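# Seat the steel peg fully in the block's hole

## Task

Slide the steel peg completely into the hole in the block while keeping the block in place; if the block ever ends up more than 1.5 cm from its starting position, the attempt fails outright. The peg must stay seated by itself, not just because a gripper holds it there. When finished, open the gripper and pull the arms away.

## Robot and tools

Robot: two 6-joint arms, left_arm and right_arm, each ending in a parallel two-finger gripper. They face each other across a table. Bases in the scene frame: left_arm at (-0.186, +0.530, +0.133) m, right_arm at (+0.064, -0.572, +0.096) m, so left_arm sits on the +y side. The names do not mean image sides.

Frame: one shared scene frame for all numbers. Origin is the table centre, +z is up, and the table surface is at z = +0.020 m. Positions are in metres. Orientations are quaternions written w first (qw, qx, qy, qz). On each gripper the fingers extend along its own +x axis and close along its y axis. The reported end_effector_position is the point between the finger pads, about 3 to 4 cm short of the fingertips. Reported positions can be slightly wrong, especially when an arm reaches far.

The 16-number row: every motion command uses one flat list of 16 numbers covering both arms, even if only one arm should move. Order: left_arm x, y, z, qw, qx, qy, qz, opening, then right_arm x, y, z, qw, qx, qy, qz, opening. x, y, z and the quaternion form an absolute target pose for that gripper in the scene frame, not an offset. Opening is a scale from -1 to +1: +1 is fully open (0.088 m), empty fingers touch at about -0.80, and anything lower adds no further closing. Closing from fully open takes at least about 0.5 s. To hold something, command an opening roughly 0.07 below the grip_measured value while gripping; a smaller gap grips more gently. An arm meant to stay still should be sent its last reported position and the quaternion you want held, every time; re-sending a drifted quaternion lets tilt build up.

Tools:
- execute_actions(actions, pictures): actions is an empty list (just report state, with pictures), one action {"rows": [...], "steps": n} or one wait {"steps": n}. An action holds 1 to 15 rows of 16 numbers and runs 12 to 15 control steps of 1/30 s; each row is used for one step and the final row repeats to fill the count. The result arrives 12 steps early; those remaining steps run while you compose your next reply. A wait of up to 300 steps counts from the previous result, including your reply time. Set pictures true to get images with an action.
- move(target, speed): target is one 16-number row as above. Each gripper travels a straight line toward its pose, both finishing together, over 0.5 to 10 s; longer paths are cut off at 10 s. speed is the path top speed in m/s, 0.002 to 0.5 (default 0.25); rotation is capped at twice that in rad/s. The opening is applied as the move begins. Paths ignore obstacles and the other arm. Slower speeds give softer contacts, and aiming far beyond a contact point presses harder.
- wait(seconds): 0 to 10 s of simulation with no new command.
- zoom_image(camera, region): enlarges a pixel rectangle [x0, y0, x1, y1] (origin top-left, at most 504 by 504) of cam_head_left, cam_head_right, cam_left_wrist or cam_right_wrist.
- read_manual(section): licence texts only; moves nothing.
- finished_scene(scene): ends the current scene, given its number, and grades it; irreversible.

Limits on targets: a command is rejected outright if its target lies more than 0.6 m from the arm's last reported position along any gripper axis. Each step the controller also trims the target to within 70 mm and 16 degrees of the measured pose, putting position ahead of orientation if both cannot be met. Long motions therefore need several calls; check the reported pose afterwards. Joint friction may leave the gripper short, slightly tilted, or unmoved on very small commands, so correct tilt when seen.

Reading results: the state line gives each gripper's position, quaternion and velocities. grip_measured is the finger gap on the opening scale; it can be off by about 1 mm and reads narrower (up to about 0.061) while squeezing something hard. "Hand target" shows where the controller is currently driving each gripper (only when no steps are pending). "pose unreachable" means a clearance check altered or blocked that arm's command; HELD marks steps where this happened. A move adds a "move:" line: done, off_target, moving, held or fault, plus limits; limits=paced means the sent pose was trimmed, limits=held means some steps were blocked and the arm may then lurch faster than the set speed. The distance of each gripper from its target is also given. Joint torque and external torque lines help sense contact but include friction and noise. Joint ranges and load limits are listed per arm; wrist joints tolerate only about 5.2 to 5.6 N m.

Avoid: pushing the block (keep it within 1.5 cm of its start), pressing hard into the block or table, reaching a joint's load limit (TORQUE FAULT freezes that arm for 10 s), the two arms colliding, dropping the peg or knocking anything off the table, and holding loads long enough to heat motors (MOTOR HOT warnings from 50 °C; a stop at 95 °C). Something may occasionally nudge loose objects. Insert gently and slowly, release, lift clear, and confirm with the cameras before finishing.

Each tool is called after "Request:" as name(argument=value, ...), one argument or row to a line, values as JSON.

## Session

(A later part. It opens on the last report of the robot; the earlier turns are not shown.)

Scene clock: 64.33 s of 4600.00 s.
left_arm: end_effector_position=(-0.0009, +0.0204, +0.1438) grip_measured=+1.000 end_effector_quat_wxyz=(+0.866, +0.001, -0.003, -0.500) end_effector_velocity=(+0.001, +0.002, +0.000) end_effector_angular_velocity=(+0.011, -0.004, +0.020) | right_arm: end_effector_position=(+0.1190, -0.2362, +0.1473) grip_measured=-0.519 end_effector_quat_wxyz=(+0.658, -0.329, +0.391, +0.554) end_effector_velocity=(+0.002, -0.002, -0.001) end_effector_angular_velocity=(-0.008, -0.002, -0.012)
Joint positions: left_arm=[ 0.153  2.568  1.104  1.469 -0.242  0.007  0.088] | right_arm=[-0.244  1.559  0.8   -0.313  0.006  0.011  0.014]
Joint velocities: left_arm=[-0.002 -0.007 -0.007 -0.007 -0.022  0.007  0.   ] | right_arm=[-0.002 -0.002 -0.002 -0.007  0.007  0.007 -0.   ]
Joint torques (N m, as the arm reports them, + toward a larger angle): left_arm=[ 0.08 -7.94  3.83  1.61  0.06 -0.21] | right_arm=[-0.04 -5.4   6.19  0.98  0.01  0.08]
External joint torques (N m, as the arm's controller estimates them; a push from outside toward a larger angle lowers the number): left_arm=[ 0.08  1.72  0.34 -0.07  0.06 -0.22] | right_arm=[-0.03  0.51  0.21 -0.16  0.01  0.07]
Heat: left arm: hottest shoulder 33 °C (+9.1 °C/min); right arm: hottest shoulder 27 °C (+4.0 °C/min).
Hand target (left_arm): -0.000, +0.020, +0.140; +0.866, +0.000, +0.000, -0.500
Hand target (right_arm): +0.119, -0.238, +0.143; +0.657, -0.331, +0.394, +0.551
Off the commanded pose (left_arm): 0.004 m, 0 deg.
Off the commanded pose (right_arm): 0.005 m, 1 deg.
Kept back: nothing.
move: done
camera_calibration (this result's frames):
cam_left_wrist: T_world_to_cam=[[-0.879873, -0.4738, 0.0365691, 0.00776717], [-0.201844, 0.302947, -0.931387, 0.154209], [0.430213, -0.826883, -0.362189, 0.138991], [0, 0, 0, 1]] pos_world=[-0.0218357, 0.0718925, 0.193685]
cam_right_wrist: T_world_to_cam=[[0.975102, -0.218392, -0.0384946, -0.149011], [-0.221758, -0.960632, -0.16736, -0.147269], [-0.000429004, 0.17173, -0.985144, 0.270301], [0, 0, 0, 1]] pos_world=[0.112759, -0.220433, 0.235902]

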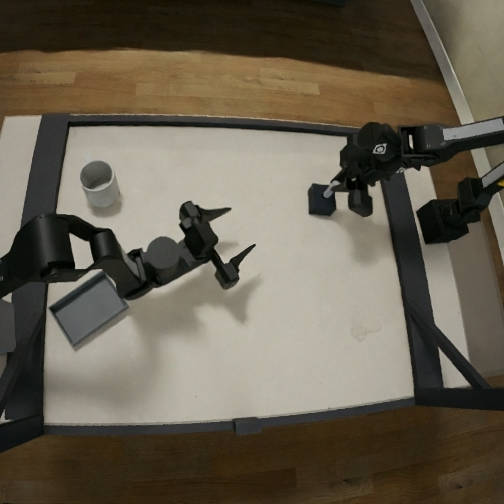

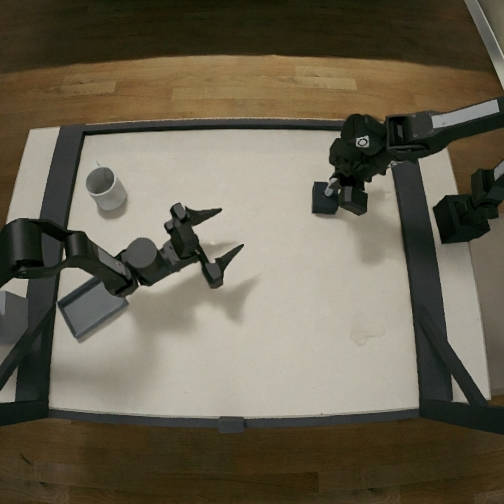

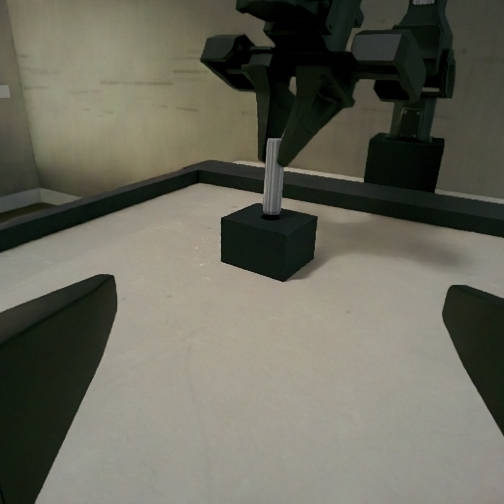

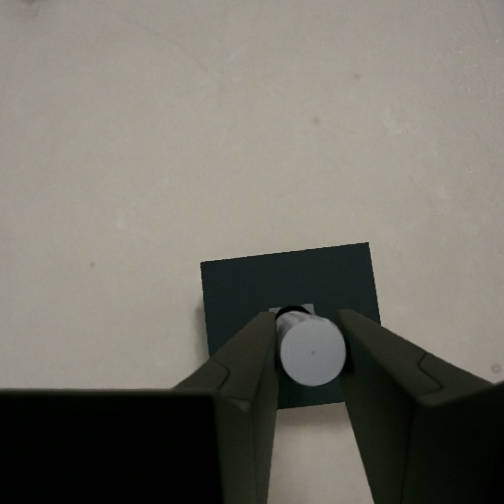

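Slightly behind; it tends to slide forward. Descend.

Request:
move(
  target=[0.0,0.02,0.14,0.866,0,0,-0.5,1,0.119,-0.237,0.129,0.6565,-0.331,0.3945,0.551,-0.62],
  speed=0.015,
)

Request:
zoom_image(
  camera="cam_left_wrist",
  region=[190,120,340,270],
)

Scene clock: 66.07 s of 4600.00 s.
left_arm: end_effector_position=(-0.0009, +0.0204, +0.1438) grip_measured=+1.000 end_effector_quat_wxyz=(+0.866, +0.001, -0.003, -0.500) end_effector_velocity=(-0.002, -0.001, +0.002) end_effector_angular_velocity=(-0.001, +0.007, -0.010) | right_arm: end_effector_position=(+0.1192, -0.2347, +0.1338) grip_measured=-0.519 end_effector_quat_wxyz=(+0.658, -0.328, +0.390, +0.554) end_effector_velocity=(+0.001, -0.004, -0.002) end_effector_angular_velocity=(-0.012, -0.001, -0.012)
Joint positions: left_arm=[ 0.153  2.568  1.104  1.469 -0.242  0.007  0.088] | right_arm=[-0.244  1.595  0.773 -0.247  0.006  0.011  0.014]
Joint velocities: left_arm=[-0.002 -0.007 -0.002 -0.007  0.007 -0.007  0.   ] | right_arm=[-0.002 -0.002 -0.007 -0.007  0.007  0.007 -0.   ]
Joint torques (N m, as the arm reports them, + toward a larger angle): left_arm=[ 0.07 -8.08  3.73  1.62  0.06 -0.2 ] | right_arm=[ 0.06 -5.45  5.63  0.98  0.    0.09]
External joint torques (N m, as the arm's controller estimates them; a push from outside toward a larger angle lowers the number): left_arm=[ 0.1   1.58  0.23 -0.06  0.05 -0.2 ] | right_arm=[ 0.11  0.59 -0.19 -0.18 -0.01  0.09]
Heat: left arm: hottest shoulder 33 °C (+9.1 °C/min); right arm: hottest shoulder 27 °C (+3.0 °C/min).
Hand target (left_arm): -0.000, +0.020, +0.140; +0.866, +0.000, +0.000, -0.500
Hand target (right_arm): +0.119, -0.237, +0.129; +0.657, -0.331, +0.395, +0.551
Off the commanded pose (left_arm): 0.004 m, 0 deg.
Off the commanded pose (right_arm): 0.005 m, 1 deg.
Kept back: nothing.
move: done
camera_calibration (this result's frames):
cam_left_wrist: T_world_to_cam=[[-0.879873, -0.4738, 0.0365691, 0.00776717], [-0.201844, 0.302947, -0.931387, 0.154209], [0.430213, -0.826883, -0.362189, 0.138991], [0, 0, 0, 1]] pos_world=[-0.0218357, 0.0718925, 0.193685]
cam_right_wrist: T_world_to_cam=[[0.975115, -0.218305, -0.0386353, -0.149395], [-0.221697, -0.960251, -0.169611, -0.147606], [-0.0000726923, 0.173956, -0.984753, 0.257233], [0, 0, 0, 1]] pos_world=[0.112972, -0.2191, 0.222504]

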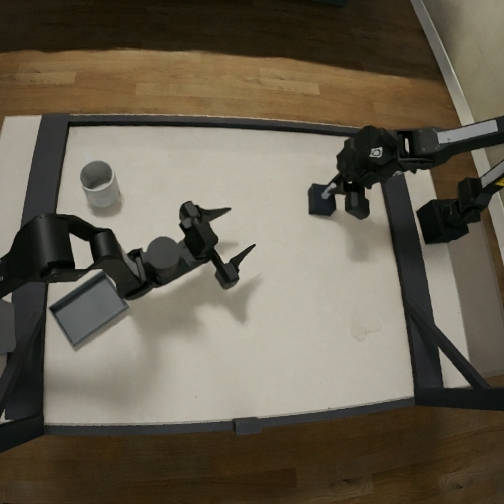

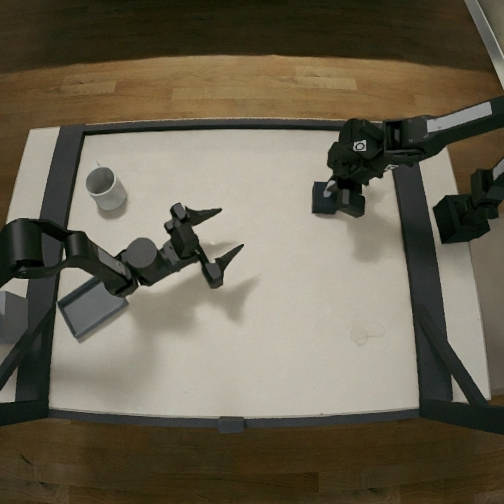

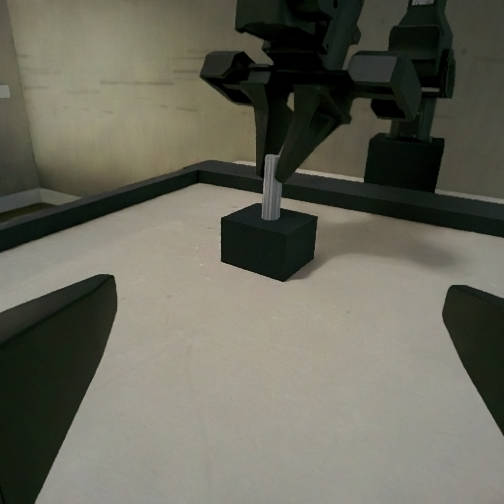

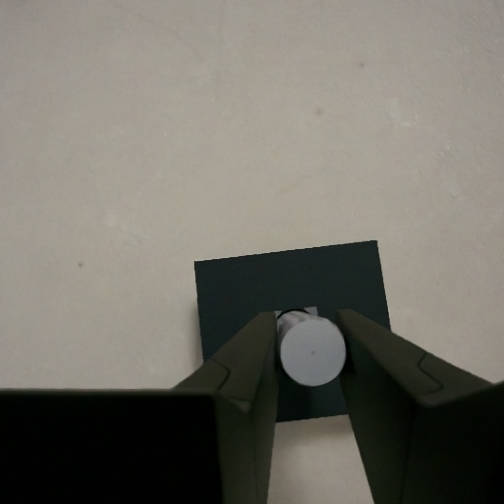

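Region (190, 120, 340, 270) of cam_left_wrist's 504x504 image, scaled by 3.360, with more detail than that image has.

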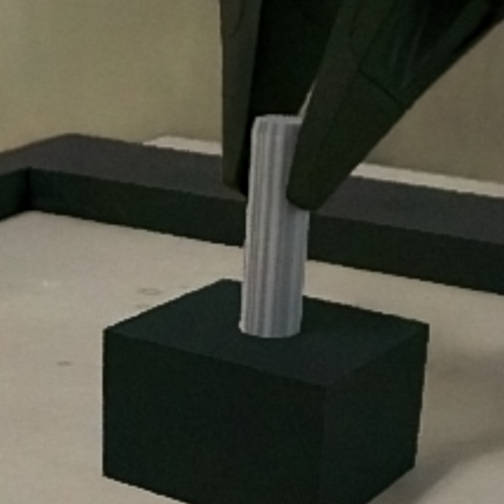

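Request:
move(
  target=[0.0,0.02,0.14,0.866,0,0,-0.5,1,0.119,-0.236,0.104,0.6565,-0.331,0.3945,0.551,-0.62],
  speed=0.015,
)

Request:
move(
  target=[0.0,0.02,0.14,0.866,0,0,-0.5,1,0.119,-0.235,0.110,0.6565,-0.331,0.3945,0.551,0.0],
  speed=0.015,
)

Request:
zoom_image(
  camera="cam_left_wrist",
  region=[190,120,340,270],
)

Scene clock: 68.77 s of 4600.00 s.
left_arm: end_effector_position=(-0.0009, +0.0204, +0.1438) grip_measured=+1.000 end_effector_quat_wxyz=(+0.866, +0.001, -0.003, -0.500) end_effector_velocity=(-0.002, -0.001, +0.002) end_effector_angular_velocity=(-0.018, +0.017, -0.010) | right_arm: end_effector_position=(+0.1196, -0.2325, +0.1104) grip_measured=-0.519 end_effector_quat_wxyz=(+0.659, -0.327, +0.388, +0.555) end_effector_velocity=(-0.000, -0.001, -0.002) end_effector_angular_velocity=(-0.001, +0.010, -0.005)
Joint positions: left_arm=[ 0.153  2.568  1.104  1.469 -0.242  0.007  0.088] | right_arm=[-0.244  1.664  0.729 -0.13   0.006  0.011  0.014]
Joint velocities: left_arm=[-0.002 -0.002 -0.002  0.007  0.007 -0.022  0.   ] | right_arm=[-0.002  0.002 -0.007  0.007 -0.007  0.007 -0.   ]
Joint torques (N m, as the arm reports them, + toward a larger angle): left_arm=[ 0.17 -8.04  3.85  1.61  0.08 -0.19] | right_arm=[ 0.08 -5.13  4.86  1.    0.03  0.09]
External joint torques (N m, as the arm's controller estimates them; a push from outside toward a larger angle lowers the number): left_arm=[ 0.2   1.63  0.34 -0.07  0.07 -0.2 ] | right_arm=[ 0.08  1.09 -0.65 -0.18  0.03  0.09]
Heat: left arm: hottest shoulder 33 °C (+9.0 °C/min); right arm: hottest shoulder 27 °C (+3.0 °C/min).
Hand target (left_arm): -0.000, +0.020, +0.140; +0.866, +0.000, +0.000, -0.500
Hand target (right_arm): +0.119, -0.236, +0.104; +0.657, -0.331, +0.395, +0.551
Off the commanded pose (left_arm): 0.004 m, 0 deg.
Off the commanded pose (right_arm): 0.007 m, 1 deg.
Kept back: nothing.
move: done
camera_calibration (this result's frames):
cam_left_wrist: T_world_to_cam=[[-0.879873, -0.4738, 0.0365691, 0.00776717], [-0.201844, 0.302947, -0.931387, 0.154209], [0.430213, -0.826883, -0.362189, 0.138991], [0, 0, 0, 1]] pos_world=[-0.0218357, 0.0718925, 0.193685]
cam_right_wrist: T_world_to_cam=[[0.975144, -0.21813, -0.0389162, -0.150098], [-0.221573, -0.959474, -0.17411, -0.148755], [0.000639502, 0.178405, -0.983957, 0.234618], [0, 0, 0, 1]] pos_world=[0.113257, -0.217324, 0.199113]

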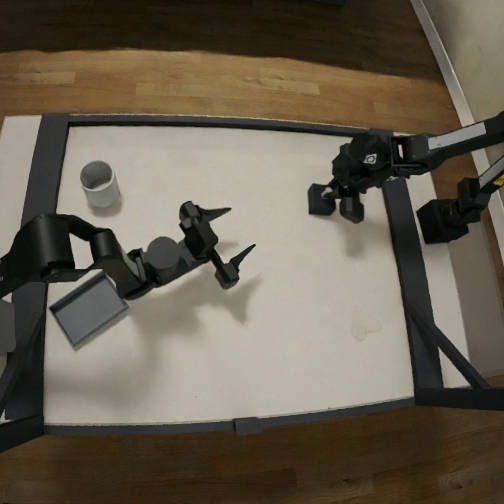

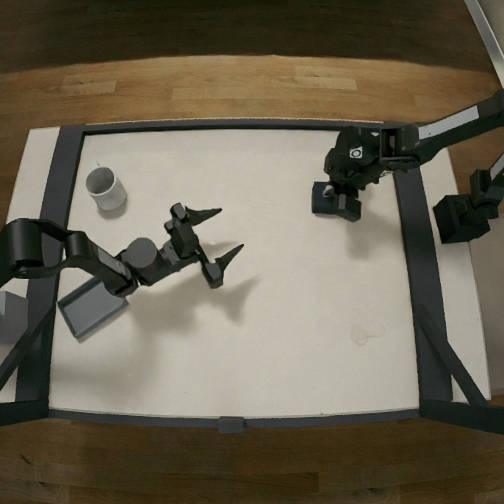

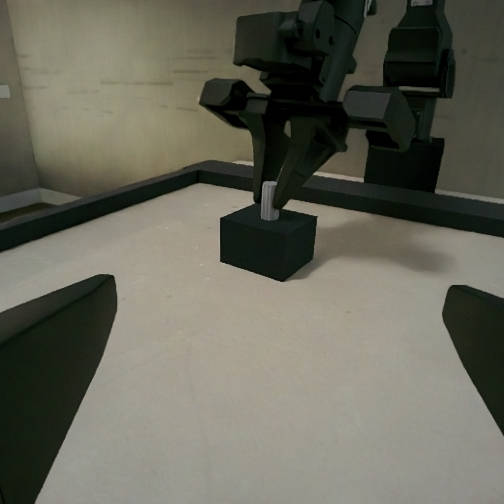

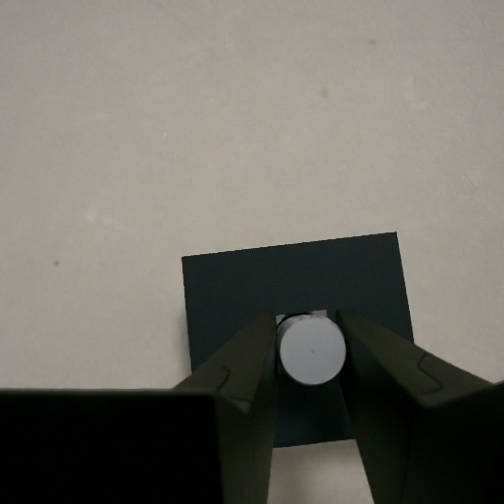

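Scene clock: 69.57 s of 4600.00 s.
left_arm: end_effector_position=(-0.0009, +0.0204, +0.1438) grip_measured=+1.000 end_effector_quat_wxyz=(+0.866, +0.001, -0.003, -0.500) end_effector_velocity=(-0.003, -0.000, +0.002) end_effector_angular_velocity=(-0.018, +0.017, -0.000) | right_arm: end_effector_position=(+0.1189, -0.2366, +0.1081) grip_measured=-0.002 end_effector_quat_wxyz=(+0.655, -0.333, +0.395, +0.551) end_effector_velocity=(+0.001, -0.004, -0.002) end_effector_angular_velocity=(-0.014, -0.008, +0.001)
Joint positions: left_arm=[ 0.153  2.568  1.104  1.469 -0.242  0.007  0.088] | right_arm=[-0.244  1.664  0.729 -0.151  0.006  0.011  0.039]
Joint velocities: left_arm=[-0.007 -0.002 -0.002  0.007 -0.007 -0.022  0.   ] | right_arm=[-0.002 -0.002 -0.007 -0.007  0.007 -0.007 -0.   ]
Joint torques (N m, as the arm reports them, + toward a larger angle): left_arm=[ 0.15 -8.05  3.83  1.6   0.07 -0.2 ] | right_arm=[ 0.14 -6.85  7.23  0.66  0.04  0.13]
External joint torques (N m, as the arm's controller estimates them; a push from outside toward a larger angle lowers the number): left_arm=[ 0.2   1.74  0.26 -0.12  0.07 -0.21] | right_arm=[ 0.15 -0.69  1.82 -0.47  0.04  0.12]
Heat: left arm: hottest shoulder 33 °C (+9.1 °C/min); right arm: hottest shoulder 27 °C (+3.0 °C/min).
Hand target (left_arm): -0.000, +0.020, +0.140; +0.866, +0.000, +0.000, -0.500
Hand target (right_arm): +0.119, -0.235, +0.110; +0.657, -0.331, +0.395, +0.551
Off the commanded pose (left_arm): 0.004 m, 0 deg.
Off the commanded pose (right_arm): 0.002 m, 0 deg.
Kept back: nothing.
move: done
camera_calibration (this result's frames):
cam_left_wrist: T_world_to_cam=[[-0.879873, -0.4738, 0.0365691, 0.00776717], [-0.201844, 0.302947, -0.931387, 0.154209], [0.430213, -0.826883, -0.362189, 0.138991], [0, 0, 0, 1]] pos_world=[-0.0218357, 0.0718925, 0.193685]
cam_right_wrist: T_world_to_cam=[[0.975012, -0.218951, -0.0375749, -0.150765], [-0.222135, -0.962983, -0.152708, -0.156326], [-0.00274837, 0.157239, -0.987557, 0.22892], [0, 0, 0, 1]] pos_world=[0.112901, -0.219545, 0.196534]

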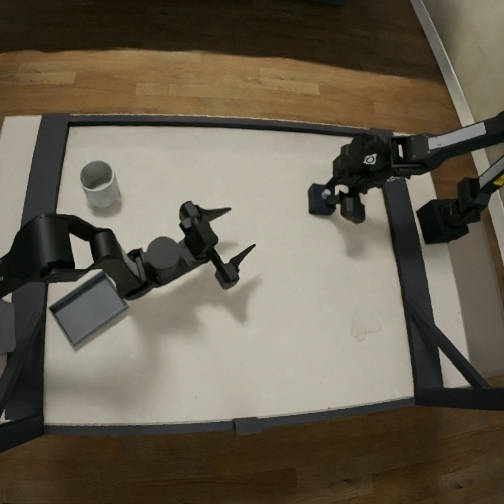

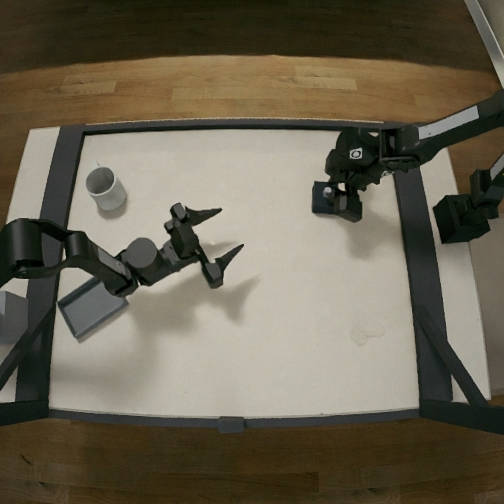

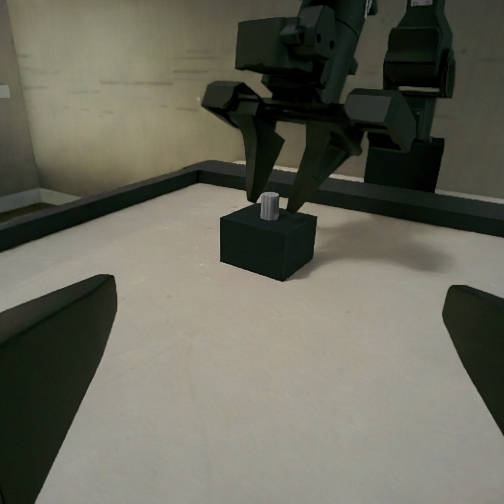

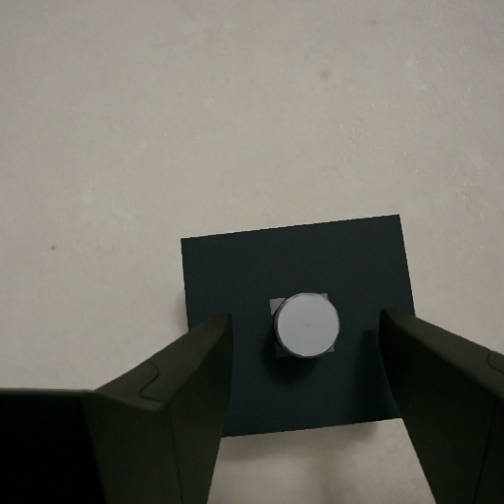

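Region (190, 120, 340, 270) of cam_left_wrist's 504x504 image, scaled by 3.360, with more detail than that image has.

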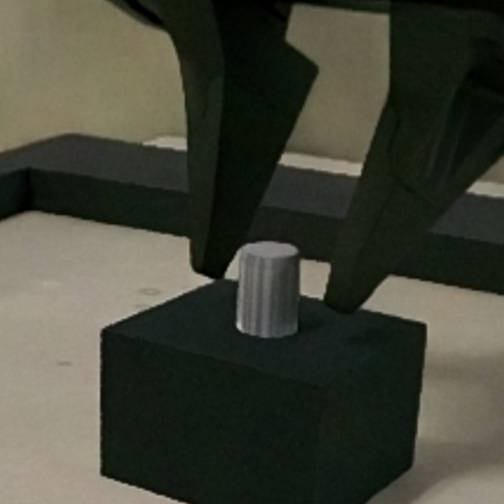

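It dropped to the bottom. Move clear.

Request:
move(
  target=[-0.04,0.1,0.2,0.866,0,0,-0.5,1,0.115,-0.27,0.2,0.6565,-0.331,0.3945,0.551,0.0],
)

Request:
finished_scene(
  scene=1,
)

Scene clock: 71.03 s of 4600.00 s.
left_arm: end_effector_position=(-0.0393, +0.0997, +0.1937) grip_measured=+1.000 end_effector_quat_wxyz=(+0.866, +0.008, +0.005, -0.500) end_effector_velocity=(+0.003, +0.005, +0.000) end_effector_angular_velocity=(+0.004, +0.007, +0.034) | right_arm: end_effector_position=(+0.1142, -0.2707, +0.1957) grip_measured=-0.002 end_effector_quat_wxyz=(+0.655, -0.334, +0.398, +0.550) end_effector_velocity=(+0.001, -0.001, +0.002) end_effector_angular_velocity=(+0.004, +0.009, -0.010)
Joint positions: left_arm=[ 0.104  2.244  0.659  1.568 -0.291  0.005  0.088] | right_arm=[-0.247  1.35   0.836 -0.578  0.006  0.011  0.039]
Joint velocities: left_arm=[-0.002 -0.012 -0.012 -0.007 -0.037 -0.007  0.   ] | right_arm=[-0.007 -0.007  0.002 -0.007 -0.007  0.007 -0.   ]
Joint torques (N m, as the arm reports them, + toward a larger angle): left_arm=[-0.4  -8.54  1.79  1.91 -0.02 -0.22] | right_arm=[-0.29 -5.93  8.3   0.61 -0.11 -0.09]
External joint torques (N m, as the arm's controller estimates them; a push from outside toward a larger angle lowers the number): left_arm=[-0.47 -1.11 -1.07  0.25  0.   -0.23] | right_arm=[-0.25 -1.08  1.73 -0.55 -0.11 -0.09]
Heat: left arm: hottest shoulder 33 °C (+9.1 °C/min); right arm: hottest shoulder 27 °C (+3.0 °C/min).
Hand target (left_arm): -0.040, +0.100, +0.200; +0.866, +0.001, +0.002, -0.500
Hand target (right_arm): +0.115, -0.270, +0.199; +0.657, -0.331, +0.394, +0.551
Off the commanded pose (left_arm): 0.006 m, 1 deg.
Off the commanded pose (right_arm): 0.004 m, 1 deg.
joint sent to its limit (left arm) — the command would take joint 4 (wrist pitch) past its upper limit, so that joint was sent only as far as its limit.
Kept back: nothing.
move: done
camera_calibration (this result's frames):
cam_left_wrist: T_world_to_cam=[[-0.879278, -0.475185, 0.0326898, 0.0106525], [-0.20817, 0.321652, -0.923691, 0.165332], [0.42841, -0.818987, -0.381741, 0.242027], [0, 0, 0, 1]] pos_world=[-0.0599028, 0.150099, 0.244759]
cam_right_wrist: T_world_to_cam=[[0.974476, -0.221379, -0.0372428, -0.150972], [-0.224467, -0.963263, -0.14744, -0.177687], [-0.00323432, 0.152037, -0.98837, 0.319511], [0, 0, 0, 1]] pos_world=[0.108267, -0.253159, 0.283974]

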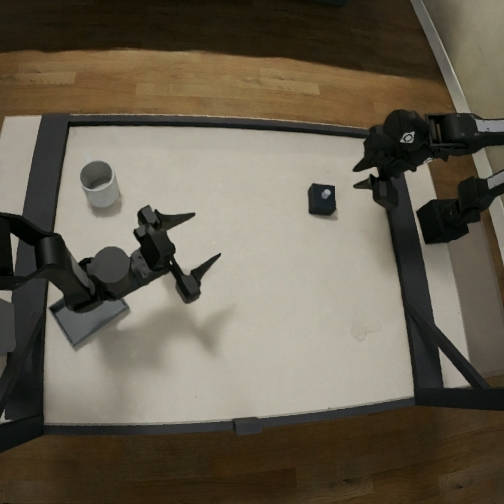

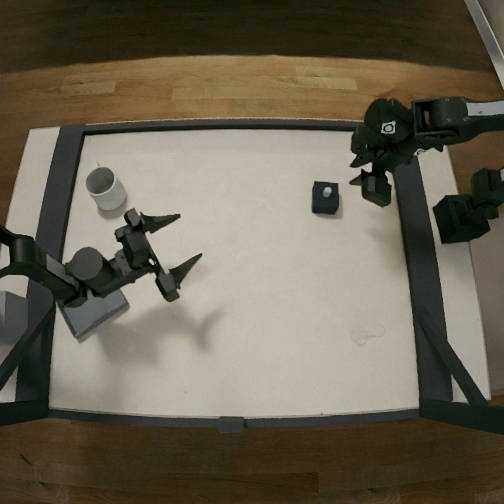

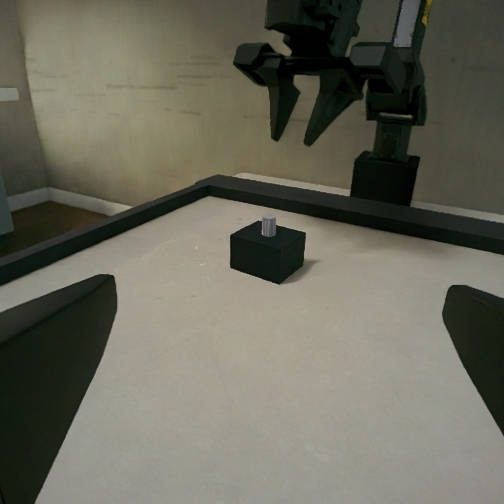

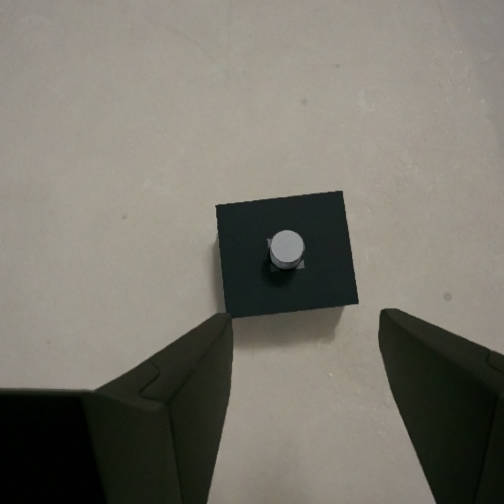

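The scene is finished: the task was done.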